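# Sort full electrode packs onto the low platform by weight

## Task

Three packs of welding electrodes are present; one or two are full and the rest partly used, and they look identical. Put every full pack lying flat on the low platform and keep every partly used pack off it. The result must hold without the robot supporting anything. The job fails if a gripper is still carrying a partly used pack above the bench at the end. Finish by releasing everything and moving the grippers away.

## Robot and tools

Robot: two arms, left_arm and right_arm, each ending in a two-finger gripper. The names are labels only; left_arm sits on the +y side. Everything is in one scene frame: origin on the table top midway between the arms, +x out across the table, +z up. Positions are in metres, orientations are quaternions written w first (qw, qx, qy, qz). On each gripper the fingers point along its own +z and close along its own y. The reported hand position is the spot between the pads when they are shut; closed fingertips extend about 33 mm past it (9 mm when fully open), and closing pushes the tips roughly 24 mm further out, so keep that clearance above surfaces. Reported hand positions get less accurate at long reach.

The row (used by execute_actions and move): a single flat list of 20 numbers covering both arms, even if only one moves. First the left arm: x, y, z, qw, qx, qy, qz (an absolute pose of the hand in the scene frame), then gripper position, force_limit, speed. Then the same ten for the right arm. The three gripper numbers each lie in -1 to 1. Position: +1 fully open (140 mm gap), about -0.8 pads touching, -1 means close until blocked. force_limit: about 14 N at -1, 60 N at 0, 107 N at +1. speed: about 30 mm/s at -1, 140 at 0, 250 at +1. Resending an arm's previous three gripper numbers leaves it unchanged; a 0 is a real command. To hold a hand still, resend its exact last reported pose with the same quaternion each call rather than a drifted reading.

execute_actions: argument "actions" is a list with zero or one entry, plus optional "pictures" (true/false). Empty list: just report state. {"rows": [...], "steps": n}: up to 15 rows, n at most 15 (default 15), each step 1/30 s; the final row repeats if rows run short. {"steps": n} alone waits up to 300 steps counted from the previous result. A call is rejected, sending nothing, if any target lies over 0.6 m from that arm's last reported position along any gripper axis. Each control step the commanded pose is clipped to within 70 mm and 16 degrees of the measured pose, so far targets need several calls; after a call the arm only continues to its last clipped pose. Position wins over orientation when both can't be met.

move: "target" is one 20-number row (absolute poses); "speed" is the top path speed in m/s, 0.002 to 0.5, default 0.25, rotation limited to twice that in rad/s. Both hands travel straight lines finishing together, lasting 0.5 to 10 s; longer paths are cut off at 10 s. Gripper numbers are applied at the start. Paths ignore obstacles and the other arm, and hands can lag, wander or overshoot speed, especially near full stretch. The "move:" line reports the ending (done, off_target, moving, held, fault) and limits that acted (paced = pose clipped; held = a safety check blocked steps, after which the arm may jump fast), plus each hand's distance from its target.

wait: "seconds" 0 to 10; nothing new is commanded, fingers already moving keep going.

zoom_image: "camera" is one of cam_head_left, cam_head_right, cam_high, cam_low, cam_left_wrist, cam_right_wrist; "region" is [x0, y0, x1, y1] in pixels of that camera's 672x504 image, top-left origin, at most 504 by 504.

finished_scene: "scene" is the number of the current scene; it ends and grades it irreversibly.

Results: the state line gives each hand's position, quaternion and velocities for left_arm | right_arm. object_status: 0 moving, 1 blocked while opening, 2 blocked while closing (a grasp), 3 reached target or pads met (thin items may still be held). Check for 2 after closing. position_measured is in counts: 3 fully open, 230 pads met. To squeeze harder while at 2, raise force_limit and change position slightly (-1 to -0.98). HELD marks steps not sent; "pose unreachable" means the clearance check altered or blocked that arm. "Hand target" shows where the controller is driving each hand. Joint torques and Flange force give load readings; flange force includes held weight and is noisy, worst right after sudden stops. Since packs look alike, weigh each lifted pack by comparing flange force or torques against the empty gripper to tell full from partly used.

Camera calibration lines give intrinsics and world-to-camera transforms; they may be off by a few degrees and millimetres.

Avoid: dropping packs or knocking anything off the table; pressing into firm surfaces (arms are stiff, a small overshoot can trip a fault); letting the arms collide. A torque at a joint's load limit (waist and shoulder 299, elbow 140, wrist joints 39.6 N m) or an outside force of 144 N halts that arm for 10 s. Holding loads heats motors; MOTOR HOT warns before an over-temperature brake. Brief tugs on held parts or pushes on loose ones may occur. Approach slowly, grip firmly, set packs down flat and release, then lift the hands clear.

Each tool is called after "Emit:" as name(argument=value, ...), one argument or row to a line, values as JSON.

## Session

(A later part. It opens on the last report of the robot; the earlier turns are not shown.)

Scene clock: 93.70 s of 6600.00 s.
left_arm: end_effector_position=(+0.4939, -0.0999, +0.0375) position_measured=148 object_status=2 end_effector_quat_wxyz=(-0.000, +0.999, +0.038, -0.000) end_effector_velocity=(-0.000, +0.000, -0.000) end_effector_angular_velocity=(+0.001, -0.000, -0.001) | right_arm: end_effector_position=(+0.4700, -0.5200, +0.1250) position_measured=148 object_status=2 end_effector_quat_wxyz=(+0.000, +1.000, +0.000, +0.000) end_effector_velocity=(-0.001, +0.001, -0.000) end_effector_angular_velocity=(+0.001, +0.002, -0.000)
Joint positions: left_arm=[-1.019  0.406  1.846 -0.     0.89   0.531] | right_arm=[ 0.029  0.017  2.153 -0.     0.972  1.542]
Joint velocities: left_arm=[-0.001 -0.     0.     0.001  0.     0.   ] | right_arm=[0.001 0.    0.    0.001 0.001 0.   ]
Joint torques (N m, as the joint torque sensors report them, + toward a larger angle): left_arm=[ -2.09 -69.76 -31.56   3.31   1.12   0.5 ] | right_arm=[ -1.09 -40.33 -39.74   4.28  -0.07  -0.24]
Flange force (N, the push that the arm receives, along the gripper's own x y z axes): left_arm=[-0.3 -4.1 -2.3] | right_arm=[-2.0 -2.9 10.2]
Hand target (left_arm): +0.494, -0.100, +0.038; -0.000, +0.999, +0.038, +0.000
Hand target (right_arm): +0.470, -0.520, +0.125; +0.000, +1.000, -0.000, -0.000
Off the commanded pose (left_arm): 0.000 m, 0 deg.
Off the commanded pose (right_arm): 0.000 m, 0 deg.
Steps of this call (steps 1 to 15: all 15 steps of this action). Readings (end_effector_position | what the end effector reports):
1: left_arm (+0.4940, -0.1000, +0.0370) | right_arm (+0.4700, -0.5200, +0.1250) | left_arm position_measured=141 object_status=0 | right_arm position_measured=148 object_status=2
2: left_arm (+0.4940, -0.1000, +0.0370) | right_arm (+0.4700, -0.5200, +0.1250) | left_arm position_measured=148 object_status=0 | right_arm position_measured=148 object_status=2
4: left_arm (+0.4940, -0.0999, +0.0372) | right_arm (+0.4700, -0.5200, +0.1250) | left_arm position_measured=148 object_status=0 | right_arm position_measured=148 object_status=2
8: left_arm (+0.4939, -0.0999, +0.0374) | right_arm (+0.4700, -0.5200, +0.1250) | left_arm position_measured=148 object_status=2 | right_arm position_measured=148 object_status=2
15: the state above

Emit:
move(
  target=[0.494,-0.100,0.0653,0,0.9993,0.038,0,-0.98,0.8,-0.8, 0.47,-0.52,0.125,0,1,0,0,-0.98,0.8,-0.8],
  speed=0.07,
)

Emit:
execute_actions(
  actions=[
    {"steps":8},
  ],
  pictures=false,
)

Emit:
execute_actions(
  actions=[
    {"steps":1},
  ],
  pictures=false,
)

Emit:
execute_actions(
  actions=[
    {"steps":1},
  ],
  pictures=false,
)

Emit:
execute_actions(
  actions=[
    {"steps":1},
  ],
  pictures=false,
)

Emit:
execute_actions(
  actions=[
    {"steps":1},
  ],
  pictures=false,
)

Emit:
execute_actions(
  actions=[
    {"steps":1},
  ],
  pictures=false,
)

Emit:
execute_actions(
  actions=[
    {"steps":1},
  ],
  pictures=false,
)

Emit:
execute_actions(
  actions=[
    {"steps":1},
  ],
  pictures=false,
)

Scene clock: 100.43 s of 6600.00 s.
left_arm: end_effector_position=(+0.4940, -0.0999, +0.0652) position_measured=148 object_status=2 end_effector_quat_wxyz=(-0.000, +0.999, +0.038, +0.000) end_effector_velocity=(+0.000, -0.000, +0.001) end_effector_angular_velocity=(+0.000, -0.000, -0.001) | right_arm: end_effector_position=(+0.4700, -0.5200, +0.1250) position_measured=148 object_status=2 end_effector_quat_wxyz=(+0.000, +1.000, +0.000, +0.000) end_effector_velocity=(+0.000, -0.000, +0.000) end_effector_angular_velocity=(-0.000, -0.001, +0.000)
Joint positions: left_arm=[-1.019  0.378  1.827  0.     0.937  0.531] | right_arm=[ 0.029  0.017  2.153 -0.     0.972  1.542]
Joint velocities: left_arm=[-0.    -0.001 -0.001  0.001  0.002  0.   ] | right_arm=[-0.    -0.001  0.    -0.    -0.    -0.   ]
Joint torques (N m, as the joint torque sensors report them, + toward a larger angle): left_arm=[ -0.95 -71.5  -36.5    3.82   0.24   0.  ] | right_arm=[ -3.49 -40.59 -40.73   3.9   -0.33  -0.08]
Flange force (N, the push that the arm receives, along the gripper's own x y z axes): left_arm=[-2.3 -6.0 2.6] | right_arm=[-3.0 -7.5 10.9]
Hand target (left_arm): +0.494, -0.100, +0.065; -0.000, +0.999, +0.038, +0.000
Hand target (right_arm): +0.470, -0.520, +0.125; +0.000, +1.000, -0.000, -0.000
Off the commanded pose (left_arm): 0.000 m, 0 deg.
Off the commanded pose (right_arm): 0.000 m, 0 deg.
After step 90, 2.97 s passed at rest.
move: done
camera_calibration (this result's frames):
cam_left_wrist: T_world_to_cam=[[0.0648965, -0.997431, -0.0303443, -0.122009], [-0.915966, -0.0716073, 0.394816, 0.42773], [-0.395974, 0.00217218, -0.918259, 0.45192], [0, 0, 0, 1]] pos_world=[0.578652, -0.0920481, 0.242402]
cam_right_wrist: T_world_to_cam=[[-0.0565901, -0.99834, 0.0107505, -0.49855], [-0.907986, 0.0559401, 0.415249, 0.406883], [-0.415161, 0.0137376, -0.909644, 0.506144], [0, 0, 0, 1]] pos_world=[0.551362, -0.527436, 0.296813]

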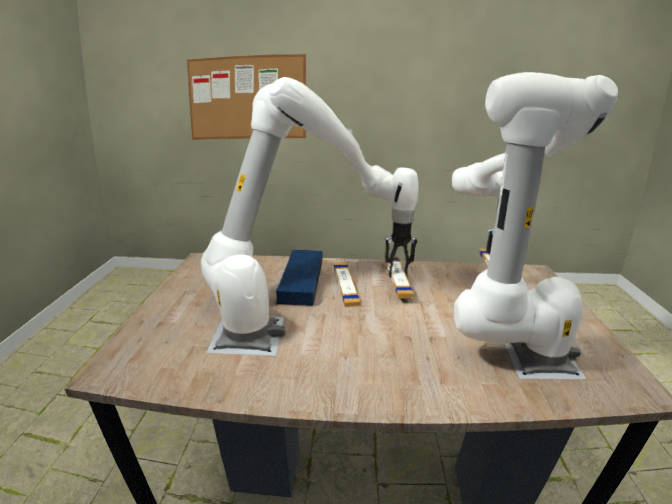

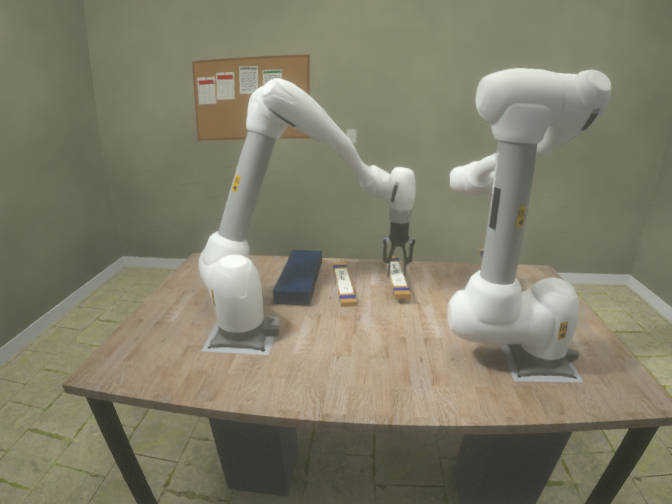

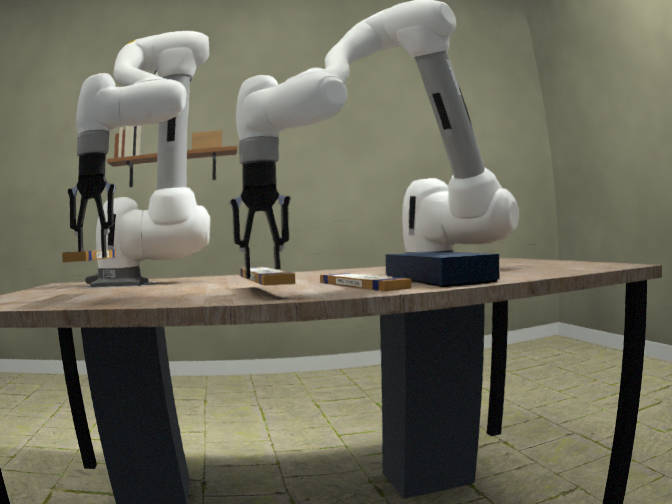

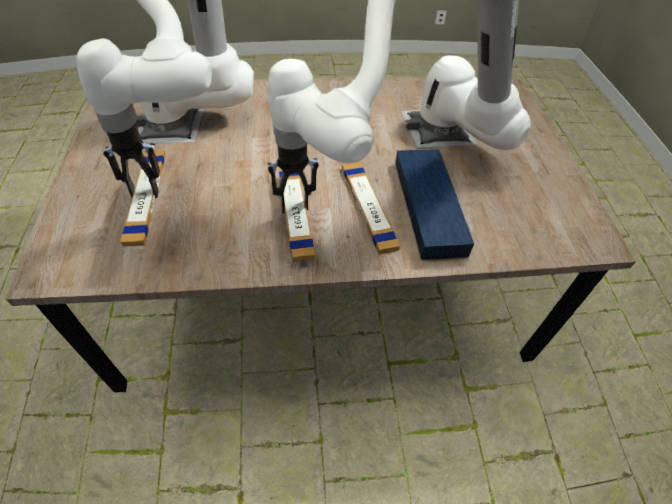

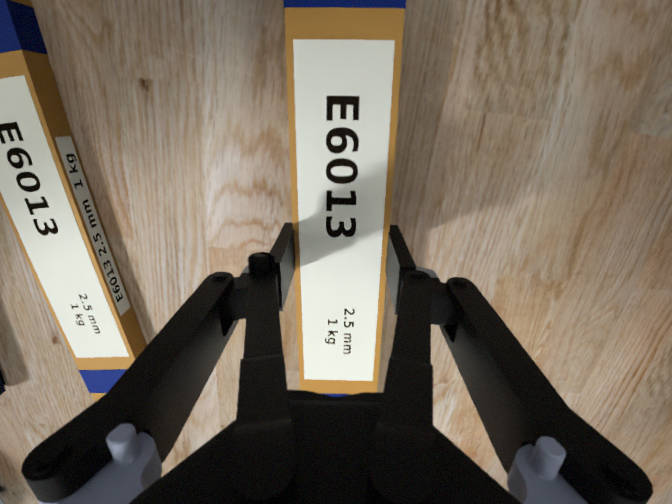

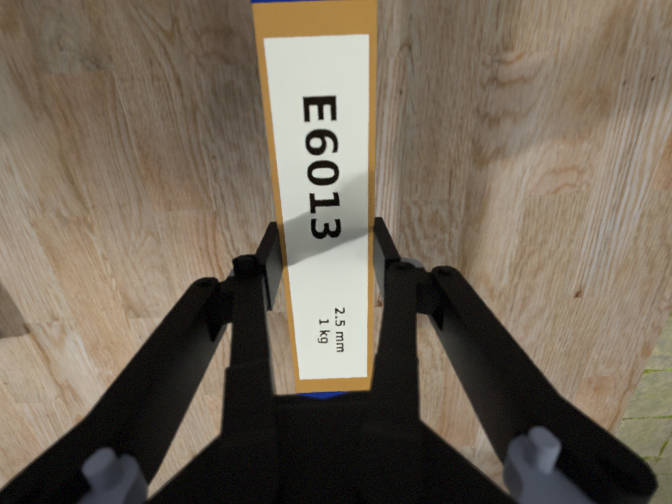

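Scene clock: 100.70 s of 6600.00 s.
left_arm: end_effector_position=(+0.4940, -0.0999, +0.0653) position_measured=148 object_status=2 end_effector_quat_wxyz=(-0.000, +0.999, +0.038, +0.000) end_effector_velocity=(-0.000, +0.001, -0.001) end_effector_angular_velocity=(+0.001, +0.001, +0.001) | right_arm: end_effector_position=(+0.4700, -0.5200, +0.1250) position_measured=148 object_status=2 end_effector_quat_wxyz=(+0.000, +1.000, -0.000, +0.000) end_effector_velocity=(-0.001, -0.001, -0.001) end_effector_angular_velocity=(-0.001, +0.002, +0.000)
Joint positions: left_arm=[-1.019  0.378  1.827  0.     0.937  0.531] | right_arm=[ 0.029  0.017  2.153 -0.     0.972  1.542]
Joint velocities: left_arm=[ 0.001  0.001  0.001 -0.    -0.     0.   ] | right_arm=[-0.001  0.     0.001 -0.001  0.    -0.   ]
Joint torques (N m, as the joint torque sensors report them, + toward a larger angle): left_arm=[ -0.75 -71.46 -36.27   3.6    0.07   0.56] | right_arm=[ -2.08 -38.63 -39.61   3.89  -0.39  -0.13]
Flange force (N, the push that the arm receives, along the gripper's own x y z axes): left_arm=[-3.0 -5.2 2.1] | right_arm=[-4.6 -4.3 7.4]
Hand target (left_arm): +0.494, -0.100, +0.065; -0.000, +0.999, +0.038, +0.000
Hand target (right_arm): +0.470, -0.520, +0.125; +0.000, +1.000, -0.000, -0.000
Off the commanded pose (left_arm): 0.000 m, 0 deg.
Off the commanded pose (right_arm): 0.000 m, 0 deg.
Steps of this call (steps 1 to 8: nothing new was sent). Readings (end_effector_position | what the end effector reports):
1: left_arm (+0.4940, -0.0999, +0.0653) | right_arm (+0.4700, -0.5200, +0.1250) | left_arm position_measured=148 object_status=2 | right_arm position_measured=148 object_status=2
2: left_arm (+0.4940, -0.0999, +0.0653) | right_arm (+0.4700, -0.5200, +0.1250) | left_arm position_measured=148 object_status=2 | right_arm position_measured=148 object_status=2
4: left_arm (+0.4940, -0.0999, +0.0653) | right_arm (+0.4700, -0.5200, +0.1250) | left_arm position_measured=148 object_status=2 | right_arm position_measured=148 object_status=2
8: the state above

Scene clock: 100.73 s of 6600.00 s.
left_arm: end_effector_position=(+0.4940, -0.0999, +0.0653) position_measured=148 object_status=2 end_effector_quat_wxyz=(-0.000, +0.999, +0.038, +0.000) end_effector_velocity=(+0.000, -0.000, -0.000) end_effector_angular_velocity=(+0.001, +0.001, +0.000) | right_arm: end_effector_position=(+0.4700, -0.5200, +0.1250) position_measured=148 object_status=2 end_effector_quat_wxyz=(+0.000, +1.000, -0.000, +0.000) end_effector_velocity=(+0.000, -0.000, +0.000) end_effector_angular_velocity=(+0.000, -0.001, -0.001)
Joint positions: left_arm=[-1.019  0.378  1.827  0.     0.937  0.531] | right_arm=[ 0.029  0.017  2.153 -0.     0.972  1.542]
Joint velocities: left_arm=[ 0.     0.001 -0.    -0.     0.    -0.   ] | right_arm=[-0.001 -0.001  0.     0.    -0.001  0.   ]
Joint torques (N m, as the joint torque sensors report them, + toward a larger angle): left_arm=[ -2.23 -73.33 -35.69   3.58   0.44   0.49] | right_arm=[ -2.89 -39.43 -40.9    4.13  -0.35   0.15]
Flange force (N, the push that the arm receives, along the gripper's own x y z axes): left_arm=[0.9 -3.1 3.8] | right_arm=[-5.3 -5.6 9.3]
Hand target (left_arm): +0.494, -0.100, +0.065; -0.000, +0.999, +0.038, +0.000
Hand target (right_arm): +0.470, -0.520, +0.125; +0.000, +1.000, -0.000, -0.000
Off the commanded pose (left_arm): 0.000 m, 0 deg.
Off the commanded pose (right_arm): 0.000 m, 0 deg.
Steps of this call (step 1: nothing new was sent). Readings (end_effector_position | what the end effector reports):
1: the state above

Scene clock: 100.77 s of 6600.00 s.
left_arm: end_effector_position=(+0.4940, -0.0999, +0.0653) position_measured=148 object_status=2 end_effector_quat_wxyz=(-0.000, +0.999, +0.038, +0.000) end_effector_velocity=(-0.000, +0.001, -0.000) end_effector_angular_velocity=(+0.001, +0.000, -0.001) | right_arm: end_effector_position=(+0.4700, -0.5200, +0.1250) position_measured=148 object_status=2 end_effector_quat_wxyz=(+0.000, +1.000, -0.000, +0.000) end_effector_velocity=(-0.000, +0.000, +0.000) end_effector_angular_velocity=(+0.000, -0.000, -0.000)
Joint positions: left_arm=[-1.019  0.378  1.827  0.     0.937  0.531] | right_arm=[ 0.029  0.017  2.153 -0.     0.972  1.542]
Joint velocities: left_arm=[-0.    -0.     0.001  0.001  0.001  0.   ] | right_arm=[ 0. -0. -0.  0.  0.  0.]
Joint torques (N m, as the joint torque sensors report them, + toward a larger angle): left_arm=[ -2.82 -72.73 -36.59   3.71   0.77   0.11] | right_arm=[ -2.74 -42.4  -40.58   3.91  -0.26   0.11]
Flange force (N, the push that the arm receives, along the gripper's own x y z axes): left_arm=[0.3 -6.8 4.3] | right_arm=[0.2 -5.7 12.8]
Hand target (left_arm): +0.494, -0.100, +0.065; -0.000, +0.999, +0.038, +0.000
Hand target (right_arm): +0.470, -0.520, +0.125; +0.000, +1.000, -0.000, -0.000
Off the commanded pose (left_arm): 0.000 m, 0 deg.
Off the commanded pose (right_arm): 0.000 m, 0 deg.
Steps of this call (step 1: nothing new was sent). Readings (end_effector_position | what the end effector reports):
1: the state above

Scene clock: 100.80 s of 6600.00 s.
left_arm: end_effector_position=(+0.4940, -0.0999, +0.0653) position_measured=148 object_status=2 end_effector_quat_wxyz=(-0.000, +0.999, +0.038, +0.000) end_effector_velocity=(-0.000, +0.000, -0.000) end_effector_angular_velocity=(+0.001, +0.000, -0.001) | right_arm: end_effector_position=(+0.4700, -0.5200, +0.1250) position_measured=148 object_status=2 end_effector_quat_wxyz=(+0.000, +1.000, +0.000, +0.000) end_effector_velocity=(-0.001, +0.001, -0.000) end_effector_angular_velocity=(+0.002, +0.003, -0.001)
Joint positions: left_arm=[-1.019  0.378  1.827  0.     0.937  0.531] | right_arm=[ 0.029  0.017  2.153 -0.     0.972  1.542]
Joint velocities: left_arm=[-0.001 -0.     0.001  0.001  0.    -0.   ] | right_arm=[ 0.001  0.    -0.     0.002  0.003  0.   ]
Joint torques (N m, as the joint torque sensors report them, + toward a larger angle): left_arm=[ -1.11 -73.06 -36.01   3.41   0.6    0.4 ] | right_arm=[ -2.47 -39.67 -39.86   4.12  -0.43  -0.04]
Flange force (N, the push that the arm receives, along the gripper's own x y z axes): left_arm=[-1.1 -3.4 4.2] | right_arm=[-2.9 -5.2 8.8]
Hand target (left_arm): +0.494, -0.100, +0.065; -0.000, +0.999, +0.038, +0.000
Hand target (right_arm): +0.470, -0.520, +0.125; +0.000, +1.000, -0.000, -0.000
Off the commanded pose (left_arm): 0.000 m, 0 deg.
Off the commanded pose (right_arm): 0.000 m, 0 deg.
Steps of this call (step 1: nothing new was sent). Readings (end_effector_position | what the end effector reports):
1: the state above

Scene clock: 100.83 s of 6600.00 s.
left_arm: end_effector_position=(+0.4940, -0.0999, +0.0653) position_measured=148 object_status=2 end_effector_quat_wxyz=(-0.000, +0.999, +0.038, +0.000) end_effector_velocity=(-0.000, -0.000, +0.000) end_effector_angular_velocity=(-0.000, +0.000, -0.000) | right_arm: end_effector_position=(+0.4700, -0.5200, +0.1250) position_measured=148 object_status=2 end_effector_quat_wxyz=(+0.000, +1.000, -0.000, +0.000) end_effector_velocity=(+0.000, +0.000, -0.000) end_effector_angular_velocity=(+0.000, -0.001, -0.000)
Joint positions: left_arm=[-1.019  0.378  1.827  0.     0.937  0.531] | right_arm=[ 0.029  0.017  2.153 -0.     0.972  1.542]
Joint velocities: left_arm=[-0.001 -0.     0.    -0.    -0.     0.   ] | right_arm=[ 0.    -0.     0.     0.001 -0.001 -0.   ]
Joint torques (N m, as the joint torque sensors report them, + toward a larger angle): left_arm=[ -1.23 -70.9  -36.32   3.31   0.59   0.09] | right_arm=[ -1.41 -40.52 -40.66   3.78  -0.32  -0.17]
Flange force (N, the push that the arm receives, along the gripper's own x y z axes): left_arm=[-2.5 -6.7 2.1] | right_arm=[-3.3 -3.2 10.6]
Hand target (left_arm): +0.494, -0.100, +0.065; -0.000, +0.999, +0.038, +0.000
Hand target (right_arm): +0.470, -0.520, +0.125; +0.000, +1.000, -0.000, -0.000
Off the commanded pose (left_arm): 0.000 m, 0 deg.
Off the commanded pose (right_arm): 0.000 m, 0 deg.
Steps of this call (step 1: nothing new was sent). Readings (end_effector_position | what the end effector reports):
1: the state above

Scene clock: 100.87 s of 6600.00 s.
left_arm: end_effector_position=(+0.4940, -0.0999, +0.0653) position_measured=148 object_status=2 end_effector_quat_wxyz=(-0.000, +0.999, +0.038, +0.000) end_effector_velocity=(+0.001, -0.001, +0.000) end_effector_angular_velocity=(-0.002, -0.000, +0.001) | right_arm: end_effector_position=(+0.4700, -0.5200, +0.1250) position_measured=148 object_status=2 end_effector_quat_wxyz=(+0.000, +1.000, +0.000, +0.000) end_effector_velocity=(-0.000, -0.000, -0.001) end_effector_angular_velocity=(+0.001, +0.001, -0.000)
Joint positions: left_arm=[-1.019  0.378  1.827  0.     0.937  0.531] | right_arm=[ 0.029  0.017  2.153 -0.     0.972  1.542]
Joint velocities: left_arm=[ 0.     0.    -0.001 -0.001 -0.001  0.   ] | right_arm=[-0.     0.001  0.001  0.001 -0.001 -0.   ]
Joint torques (N m, as the joint torque sensors report them, + toward a larger angle): left_arm=[ -2.35 -73.98 -35.87   3.66   0.33   0.07] | right_arm=[ -1.46 -41.52 -40.2    4.22  -0.37  -0.16]
Flange force (N, the push that the arm receives, along the gripper's own x y z axes): left_arm=[2.1 -3.2 4.4] | right_arm=[-0.5 -3.2 11.6]
Hand target (left_arm): +0.494, -0.100, +0.065; -0.000, +0.999, +0.038, +0.000
Hand target (right_arm): +0.470, -0.520, +0.125; +0.000, +1.000, -0.000, -0.000
Off the commanded pose (left_arm): 0.000 m, 0 deg.
Off the commanded pose (right_arm): 0.000 m, 0 deg.
Steps of this call (step 1: nothing new was sent). Readings (end_effector_position | what the end effector reports):
1: the state above

Scene clock: 100.90 s of 6600.00 s.
left_arm: end_effector_position=(+0.4940, -0.0999, +0.0653) position_measured=148 object_status=2 end_effector_quat_wxyz=(-0.000, +0.999, +0.038, +0.000) end_effector_velocity=(-0.000, +0.001, -0.001) end_effector_angular_velocity=(+0.001, +0.001, +0.001) | right_arm: end_effector_position=(+0.4700, -0.5200, +0.1250) position_measured=148 object_status=2 end_effector_quat_wxyz=(+0.000, +1.000, -0.000, +0.000) end_effector_velocity=(-0.000, -0.000, +0.000) end_effector_angular_velocity=(-0.001, +0.001, -0.000)
Joint positions: left_arm=[-1.019  0.378  1.827  0.     0.937  0.531] | right_arm=[ 0.029  0.017  2.153 -0.     0.972  1.542]
Joint velocities: left_arm=[ 0.001 -0.     0.001 -0.001 -0.     0.   ] | right_arm=[-0.    -0.    -0.    -0.001  0.002  0.   ]
Joint torques (N m, as the joint torque sensors report them, + toward a larger angle): left_arm=[  0.33 -73.24 -36.19   3.5    0.4    0.28] | right_arm=[ -3.   -39.99 -40.82   3.92  -0.14   0.11]
Flange force (N, the push that the arm receives, along the gripper's own x y z axes): left_arm=[-2.8 -2.9 4.2] | right_arm=[-4.4 -6.0 10.2]
Hand target (left_arm): +0.494, -0.100, +0.065; -0.000, +0.999, +0.038, +0.000
Hand target (right_arm): +0.470, -0.520, +0.125; +0.000, +1.000, -0.000, -0.000
Off the commanded pose (left_arm): 0.000 m, 0 deg.
Off the commanded pose (right_arm): 0.000 m, 0 deg.
Steps of this call (step 1: nothing new was sent). Readings (end_effector_position | what the end effector reports):
1: the state above

Scene clock: 100.93 s of 6600.00 s.
left_arm: end_effector_position=(+0.4940, -0.0999, +0.0653) position_measured=148 object_status=2 end_effector_quat_wxyz=(-0.000, +0.999, +0.038, +0.000) end_effector_velocity=(+0.000, -0.000, +0.000) end_effector_angular_velocity=(-0.001, +0.000, +0.001) | right_arm: end_effector_position=(+0.4700, -0.5200, +0.1250) position_measured=148 object_status=2 end_effector_quat_wxyz=(+0.000, +1.000, -0.000, +0.000) end_effector_velocity=(-0.000, +0.000, -0.000) end_effector_angular_velocity=(+0.000, +0.001, +0.000)
Joint positions: left_arm=[-1.019  0.378  1.827  0.     0.937  0.531] | right_arm=[ 0.029  0.017  2.153 -0.     0.972  1.542]
Joint velocities: left_arm=[ 0.    -0.     0.    -0.001 -0.001  0.   ] | right_arm=[ 0.     0.     0.001  0.     0.    -0.   ]
Joint torques (N m, as the joint torque sensors report them, + toward a larger angle): left_arm=[ -1.51 -74.78 -36.02   3.55   0.16   0.31] | right_arm=[ -2.11 -41.07 -40.32   4.13  -0.29  -0.45]
Flange force (N, the push that the arm receives, along the gripper's own x y z axes): left_arm=[0.9 -1.5 4.9] | right_arm=[-1.5 -5.4 11.2]
Hand target (left_arm): +0.494, -0.100, +0.065; -0.000, +0.999, +0.038, +0.000
Hand target (right_arm): +0.470, -0.520, +0.125; +0.000, +1.000, -0.000, -0.000
Off the commanded pose (left_arm): 0.000 m, 0 deg.
Off the commanded pose (right_arm): 0.000 m, 0 deg.
Steps of this call (step 1: nothing new was sent). Readings (end_effector_position | what the end effector reports):
1: the state above

Emit:
move(
  target=[0.494,-0.100,0.0381,0,0.9993,0.038,0,-0.98,0.8,-0.8, 0.47,-0.52,0.125,0,1,0,0,-0.98,0.8,-0.8],
  speed=0.05,
)

Emit:
execute_actions(
  actions=[
    {"rows":[[0.494,-0.100,0.0381,0,0.9993,0.038,0,0.35,0.8,-0.3, 0.47,-0.52,0.125,0,1,0,0,-0.98,0.8,-0.8]],"steps":12},
  ],
  pictures=false,
)

Emit:
move(
  target=[0.494,-0.100,0.13,0,0.9993,0.038,0,0.35,0.8,-0.3, 0.47,-0.52,0.125,0,1,0,0,-0.98,0.8,-0.8],
  speed=0.2,
)

Emit:
move(
  target=[0.47,0.42,0.22,0,1,0,0,0.35,0.8,-0.3, 0.47,-0.10,0.13,0,1,0,0,-0.98,0.8,-0.8],
  speed=0.3,
)

Scene clock: 112.20 s of 6600.00 s.
left_arm: end_effector_position=(+0.4940, -0.1001, +0.0382) position_measured=148 object_status=2 end_effector_quat_wxyz=(+0.000, +0.999, +0.038, -0.000) end_effector_velocity=(-0.000, -0.000, -0.001) end_effector_angular_velocity=(+0.000, -0.001, -0.002) | right_arm: end_effector_position=(+0.4700, -0.5200, +0.1250) position_measured=148 object_status=2 end_effector_quat_wxyz=(+0.000, +1.000, +0.000, +0.000) end_effector_velocity=(+0.000, -0.000, +0.001) end_effector_angular_velocity=(-0.001, -0.000, +0.000)
Joint positions: left_arm=[-1.019  0.406  1.845 -0.     0.891  0.531] | right_arm=[ 0.029  0.017  2.153 -0.     0.972  1.542]
Joint velocities: left_arm=[-0.001  0.001  0.001  0.001 -0.002  0.001] | right_arm=[-0.    -0.001 -0.002 -0.001  0.002  0.   ]
Joint torques (N m, as the joint torque sensors report them, + toward a larger angle): left_arm=[ -0.52 -76.23 -34.24   3.4    0.81   0.26] | right_arm=[ -2.11 -41.8  -40.58   3.86  -0.38  -0.01]
Flange force (N, the push that the arm receives, along the gripper's own x y z axes): left_arm=[0.0 -0.6 5.5] | right_arm=[-0.8 -4.4 11.7]
Hand target (left_arm): +0.494, -0.100, +0.038; +0.000, +0.999, +0.038, -0.000
Hand target (right_arm): +0.470, -0.520, +0.125; +0.000, +1.000, -0.000, -0.000
Off the commanded pose (left_arm): 0.000 m, 0 deg.
Off the commanded pose (right_arm): 0.000 m, 0 deg.
After step 90, 7.43 s passed at rest.
move: done
camera_calibration (this result's frames):
cam_left_wrist: T_world_to_cam=[[0.0649039, -0.997433, -0.0302386, -0.122968], [-0.915941, -0.0715725, 0.394879, 0.438436], [-0.39603, 0.00206763, -0.918235, 0.427098], [0, 0, 0, 1]] pos_world=[0.578706, -0.0921551, 0.215329]
cam_right_wrist: T_world_to_cam=[[-0.0565901, -0.99834, 0.0107505, -0.49855], [-0.907986, 0.0559401, 0.415249, 0.406883], [-0.415161, 0.0137376, -0.909644, 0.506144], [0, 0, 0, 1]] pos_world=[0.551362, -0.527436, 0.296813]

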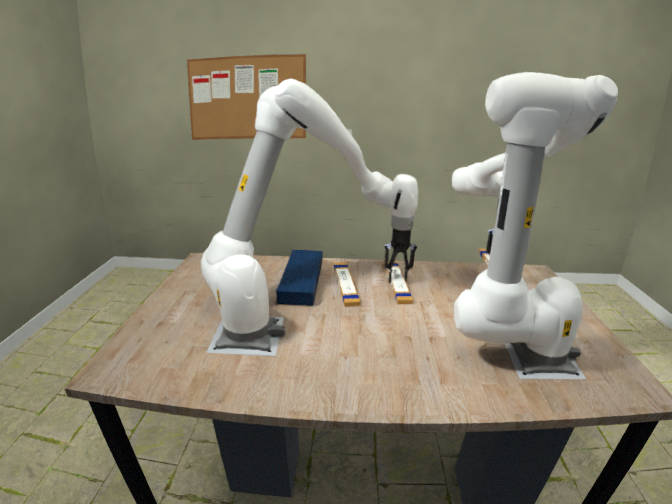

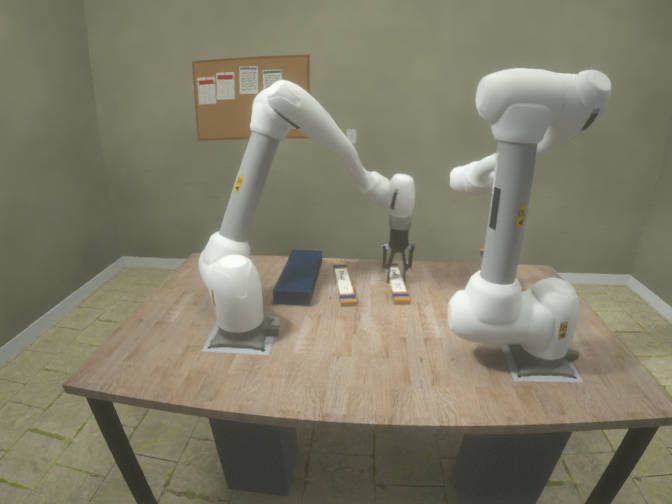

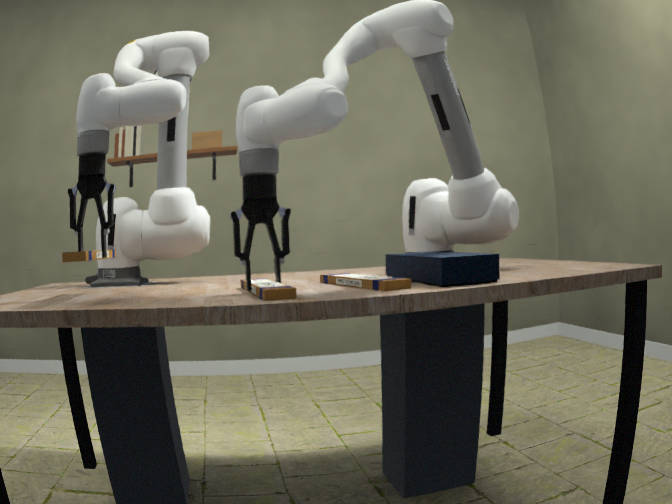

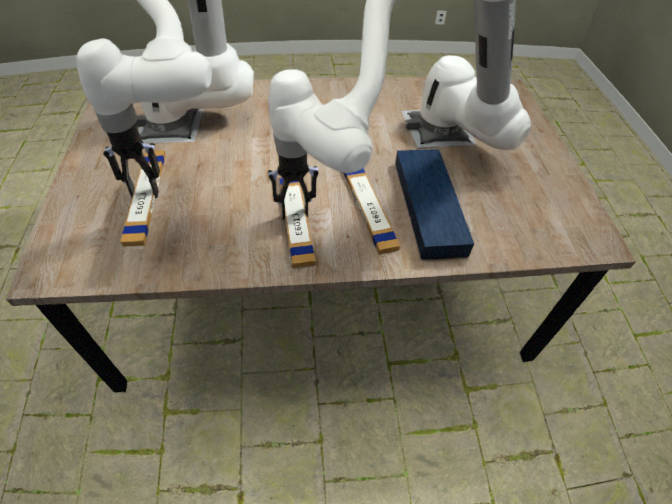

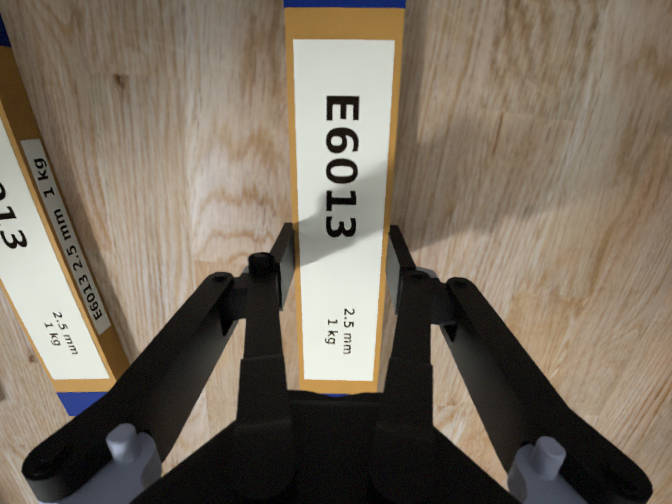

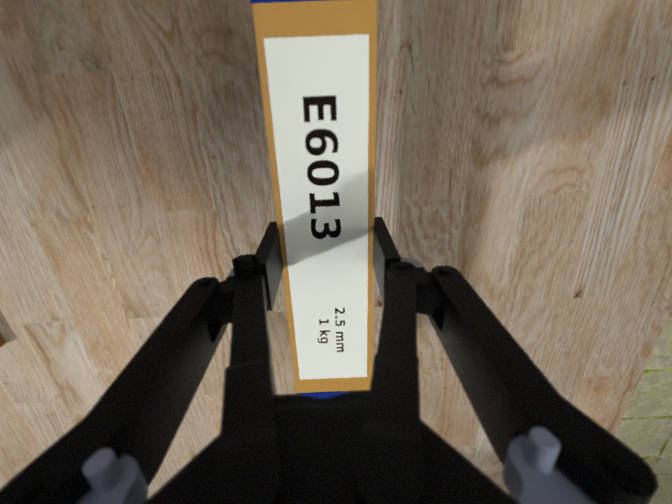

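Scene clock: 112.60 s of 6600.00 s.
left_arm: end_effector_position=(+0.4940, -0.1000, +0.0381) position_measured=89 object_status=0 end_effector_quat_wxyz=(+0.000, +0.999, +0.038, -0.000) end_effector_velocity=(-0.000, -0.000, -0.000) end_effector_angular_velocity=(+0.000, -0.000, -0.001) | right_arm: end_effector_position=(+0.4700, -0.5200, +0.1250) position_measured=148 object_status=2 end_effector_quat_wxyz=(+0.000, +1.000, +0.000, +0.000) end_effector_velocity=(+0.000, -0.000, +0.000) end_effector_angular_velocity=(-0.001, -0.001, -0.000)
Joint positions: left_arm=[-1.019  0.406  1.845 -0.     0.891  0.531] | right_arm=[ 0.029  0.017  2.153 -0.     0.972  1.542]
Joint velocities: left_arm=[-0.001  0.     0.     0.    -0.     0.   ] | right_arm=[-0.    -0.    -0.    -0.001 -0.001  0.   ]
Joint torques (N m, as the joint torque sensors report them, + toward a larger angle): left_arm=[ -0.96 -69.49 -34.95   4.     0.6    0.05] | right_arm=[ -2.7  -40.53 -40.51   3.84  -0.28  -0.2 ]
Flange force (N, the push that the arm receives, along the gripper's own x y z axes): left_arm=[-4.8 -9.4 -1.2] | right_arm=[-2.8 -5.9 10.5]
Hand target (left_arm): +0.494, -0.100, +0.038; +0.000, +0.999, +0.038, -0.000
Hand target (right_arm): +0.470, -0.520, +0.125; +0.000, +1.000, -0.000, -0.000
Off the commanded pose (left_arm): 0.000 m, 0 deg.
Off the commanded pose (right_arm): 0.000 m, 0 deg.
Steps of this call (steps 1 to 12: all 12 steps of this action). Readings (end_effector_position | what the end effector reports):
1: left_arm (+0.4940, -0.1001, +0.0381) | right_arm (+0.4700, -0.5200, +0.1250) | left_arm position_measured=148 object_status=0 | right_arm position_measured=148 object_status=2
2: left_arm (+0.4940, -0.1000, +0.0381) | right_arm (+0.4700, -0.5200, +0.1250) | left_arm position_measured=148 object_status=0 | right_arm position_measured=148 object_status=2
4: left_arm (+0.4940, -0.1000, +0.0381) | right_arm (+0.4700, -0.5200, +0.1250) | left_arm position_measured=135 object_status=0 | right_arm position_measured=148 object_status=2
8: left_arm (+0.4940, -0.1000, +0.0381) | right_arm (+0.4700, -0.5200, +0.1250) | left_arm position_measured=112 object_status=0 | right_arm position_measured=148 object_status=2
12: the state above

Scene clock: 113.73 s of 6600.00 s.
left_arm: end_effector_position=(+0.4939, -0.0998, +0.1299) position_measured=85 object_status=3 end_effector_quat_wxyz=(-0.000, +0.999, +0.038, +0.000) end_effector_velocity=(-0.000, +0.000, +0.001) end_effector_angular_velocity=(+0.000, +0.000, +0.000) | right_arm: end_effector_position=(+0.4700, -0.5200, +0.1250) position_measured=148 object_status=2 end_effector_quat_wxyz=(+0.000, +1.000, -0.000, +0.000) end_effector_velocity=(-0.001, -0.000, -0.001) end_effector_angular_velocity=(-0.001, +0.002, +0.000)
Joint positions: left_arm=[-1.019  0.319  1.774  0.     1.049  0.53 ] | right_arm=[ 0.029  0.017  2.153 -0.     0.972  1.542]
Joint velocities: left_arm=[ 0.    -0.001 -0.001 -0.     0.002 -0.   ] | right_arm=[ 0.     0.     0.001 -0.001  0.001  0.   ]
Joint torques (N m, as the joint torque sensors report them, + toward a larger angle): left_arm=[ -1.61 -66.32 -39.32   3.99   0.29   0.35] | right_arm=[ -2.83 -40.5  -40.44   3.92  -0.35  -0.02]
Flange force (N, the push that the arm receives, along the gripper's own x y z axes): left_arm=[-4.0 -8.9 1.8] | right_arm=[-2.4 -5.8 10.8]
Hand target (left_arm): +0.494, -0.100, +0.130; -0.000, +0.999, +0.038, +0.000
Hand target (right_arm): +0.470, -0.520, +0.125; +0.000, +1.000, -0.000, -0.000
Off the commanded pose (left_arm): 0.000 m, 0 deg.
Off the commanded pose (right_arm): 0.000 m, 0 deg.
move: done
camera_calibration (this result's frames):
cam_left_wrist: T_world_to_cam=[[0.0650206, -0.99742, -0.0304275, -0.119956], [-0.915988, -0.0717541, 0.394736, 0.402156], [-0.395901, 0.00220525, -0.918291, 0.511291], [0, 0, 0, 1]] pos_world=[0.57859, -0.0919178, 0.307118]
cam_right_wrist: T_world_to_cam=[[-0.0565902, -0.99834, 0.0107507, -0.49855], [-0.907986, 0.0559403, 0.415249, 0.406883], [-0.415161, 0.0137375, -0.909644, 0.506144], [0, 0, 0, 1]] pos_world=[0.551362, -0.527436, 0.296813]

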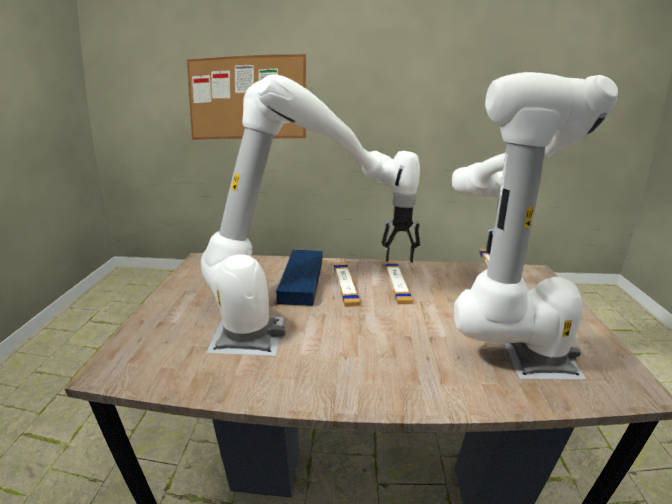

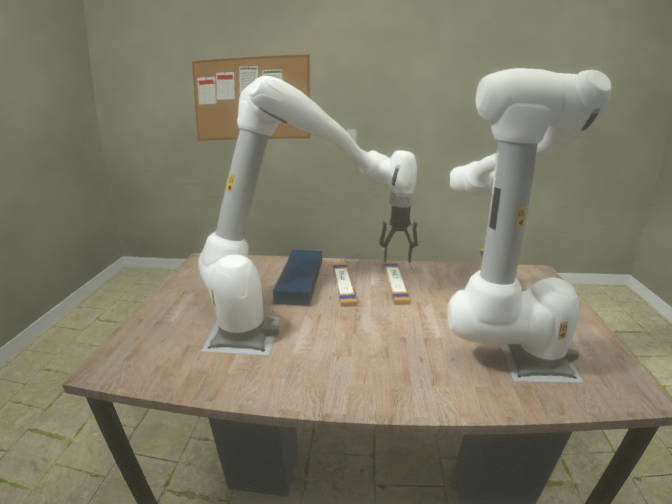

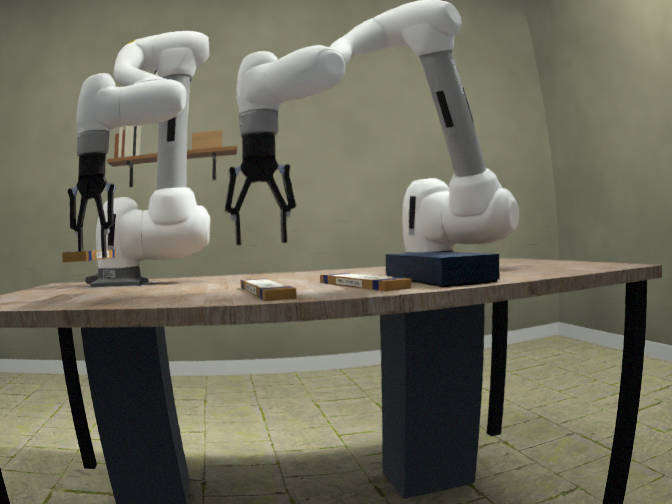

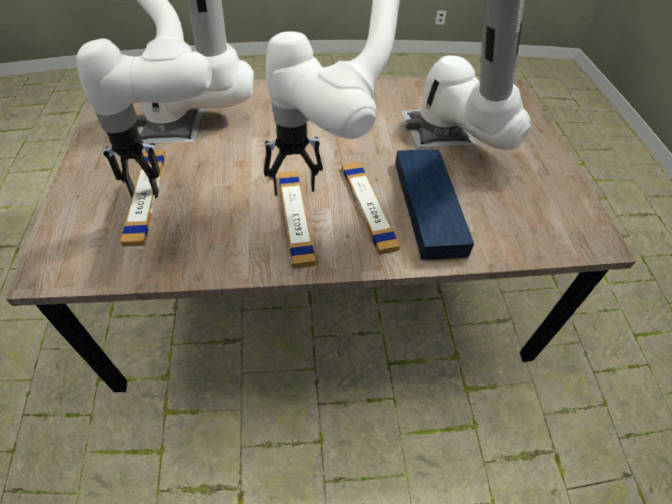

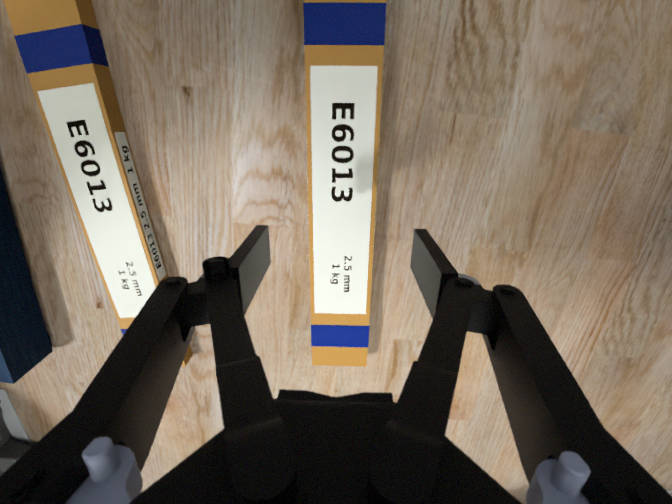

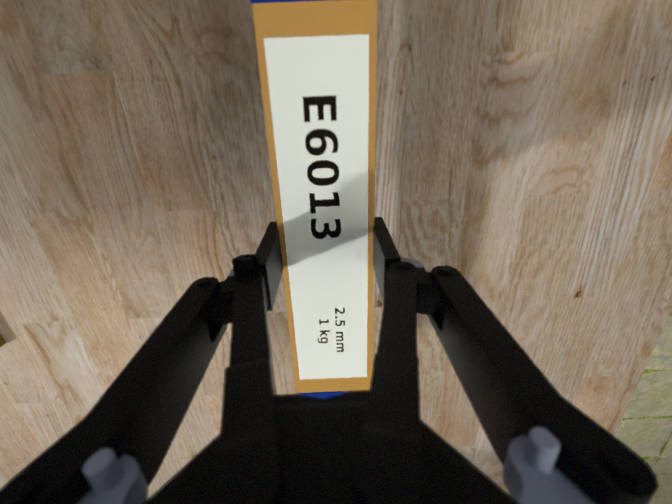

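Scene clock: 116.03 s of 6600.00 s.
left_arm: end_effector_position=(+0.4698, +0.4200, +0.2195) position_measured=85 object_status=3 end_effector_quat_wxyz=(-0.000, +1.000, +0.000, -0.000) end_effector_velocity=(+0.001, +0.001, -0.000) end_effector_angular_velocity=(-0.001, +0.001, -0.000) | right_arm: end_effector_position=(+0.4705, -0.0999, +0.1298) position_measured=148 object_status=2 end_effector_quat_wxyz=(+0.000, +1.000, -0.000, +0.000) end_effector_velocity=(+0.000, +0.000, +0.001) end_effector_angular_velocity=(+0.001, -0.000, -0.001)
Joint positions: left_arm=[-0.19  -0.209  2.159  0.001  1.192  1.435] | right_arm=[ 0.755  0.272  1.839 -0.001  1.031  2.268]
Joint velocities: left_arm=[ 0.003  0.001 -0.001 -0.001  0.     0.003] | right_arm=[-0.    -0.    -0.001  0.     0.     0.001]
Joint torques (N m, as the joint torque sensors report them, + toward a larger angle): left_arm=[ -2.33 -16.19 -41.72   3.88   0.34  -0.24] | right_arm=[ -3.8  -71.29 -41.95   4.12  -0.42  -0.07]
Flange force (N, the push that the arm receives, along the gripper's own x y z axes): left_arm=[-5.0 -6.5 4.3] | right_arm=[-4.2 -3.9 11.5]
Hand target (left_arm): +0.470, +0.420, +0.220; -0.000, +1.000, +0.000, -0.000
Hand target (right_arm): +0.470, -0.100, +0.130; +0.000, +1.000, -0.000, +0.000
Off the commanded pose (left_arm): 0.001 m, 0 deg.
Off the commanded pose (right_arm): 0.001 m, 0 deg.
move: done
camera_calibration (this result's frames):
cam_left_wrist: T_world_to_cam=[[-0.0109135, -0.999453, -0.0312102, 0.439541], [-0.918426, -0.00232438, 0.395587, 0.353756], [-0.395443, 0.0329814, -0.917898, 0.56963], [0, 0, 0, 1]] pos_world=[0.554951, 0.421336, 0.39664]
cam_right_wrist: T_world_to_cam=[[-0.0566537, -0.998329, 0.0113806, -0.0791891], [-0.908299, 0.05627, 0.414519, 0.38211], [-0.414467, 0.0131471, -0.90997, 0.504589], [0, 0, 0, 1]] pos_world=[0.551719, -0.107192, 0.30167]

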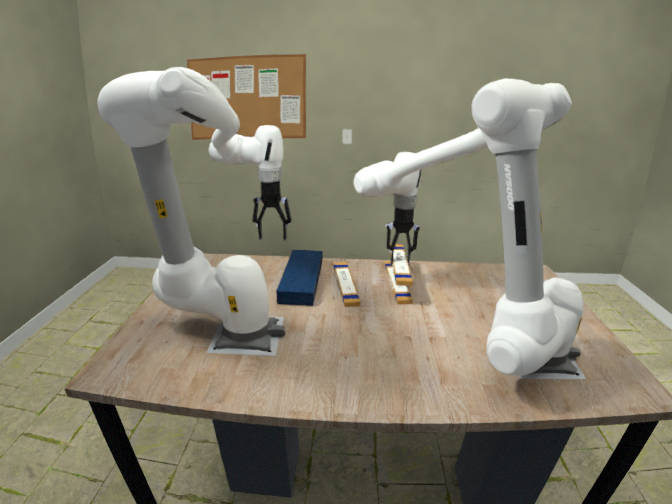

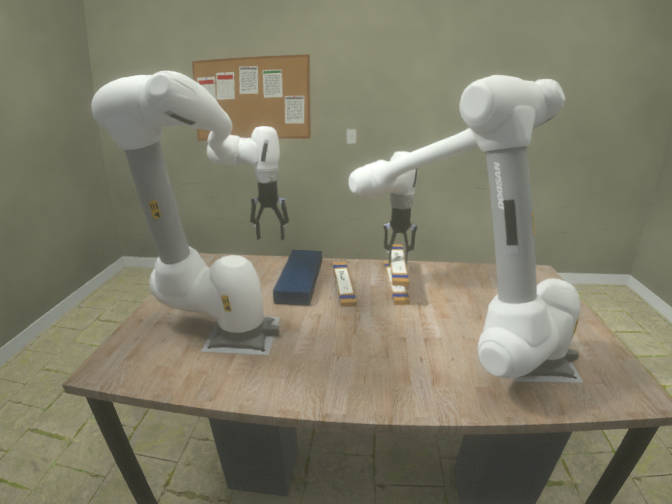

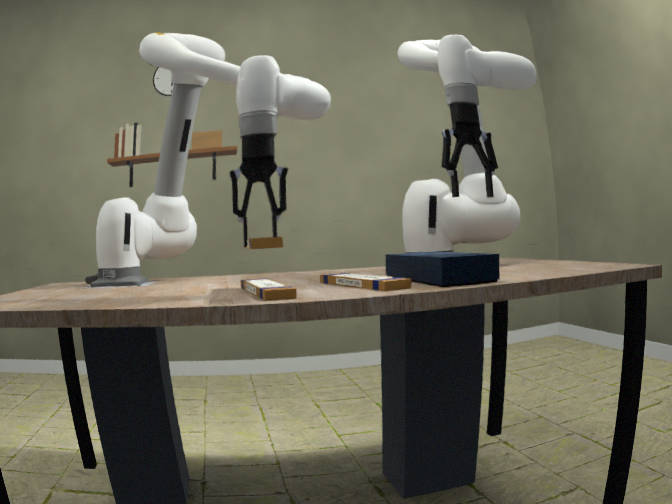

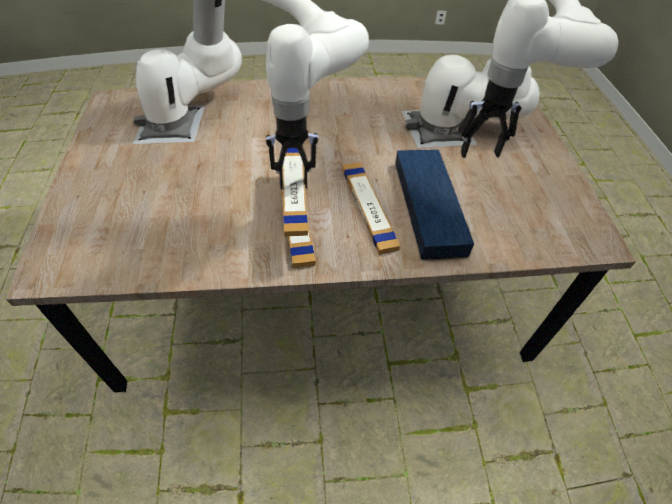

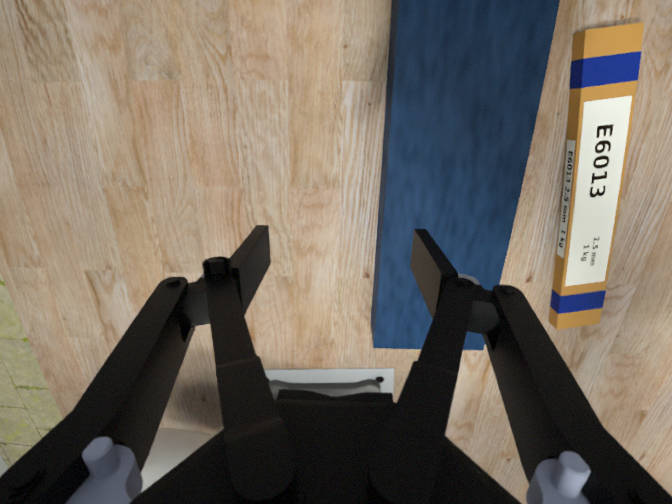

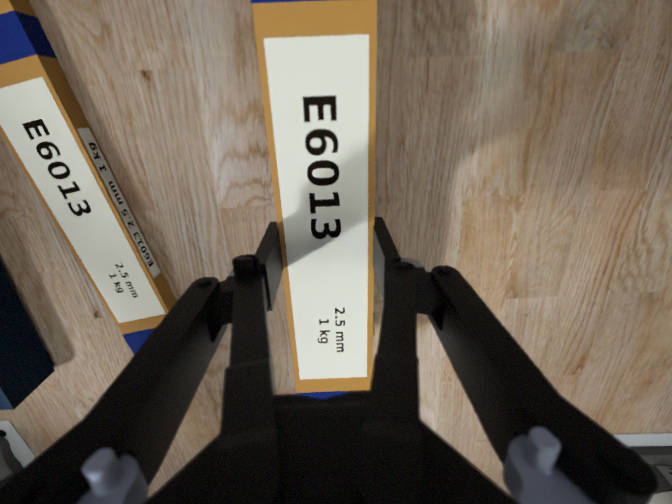

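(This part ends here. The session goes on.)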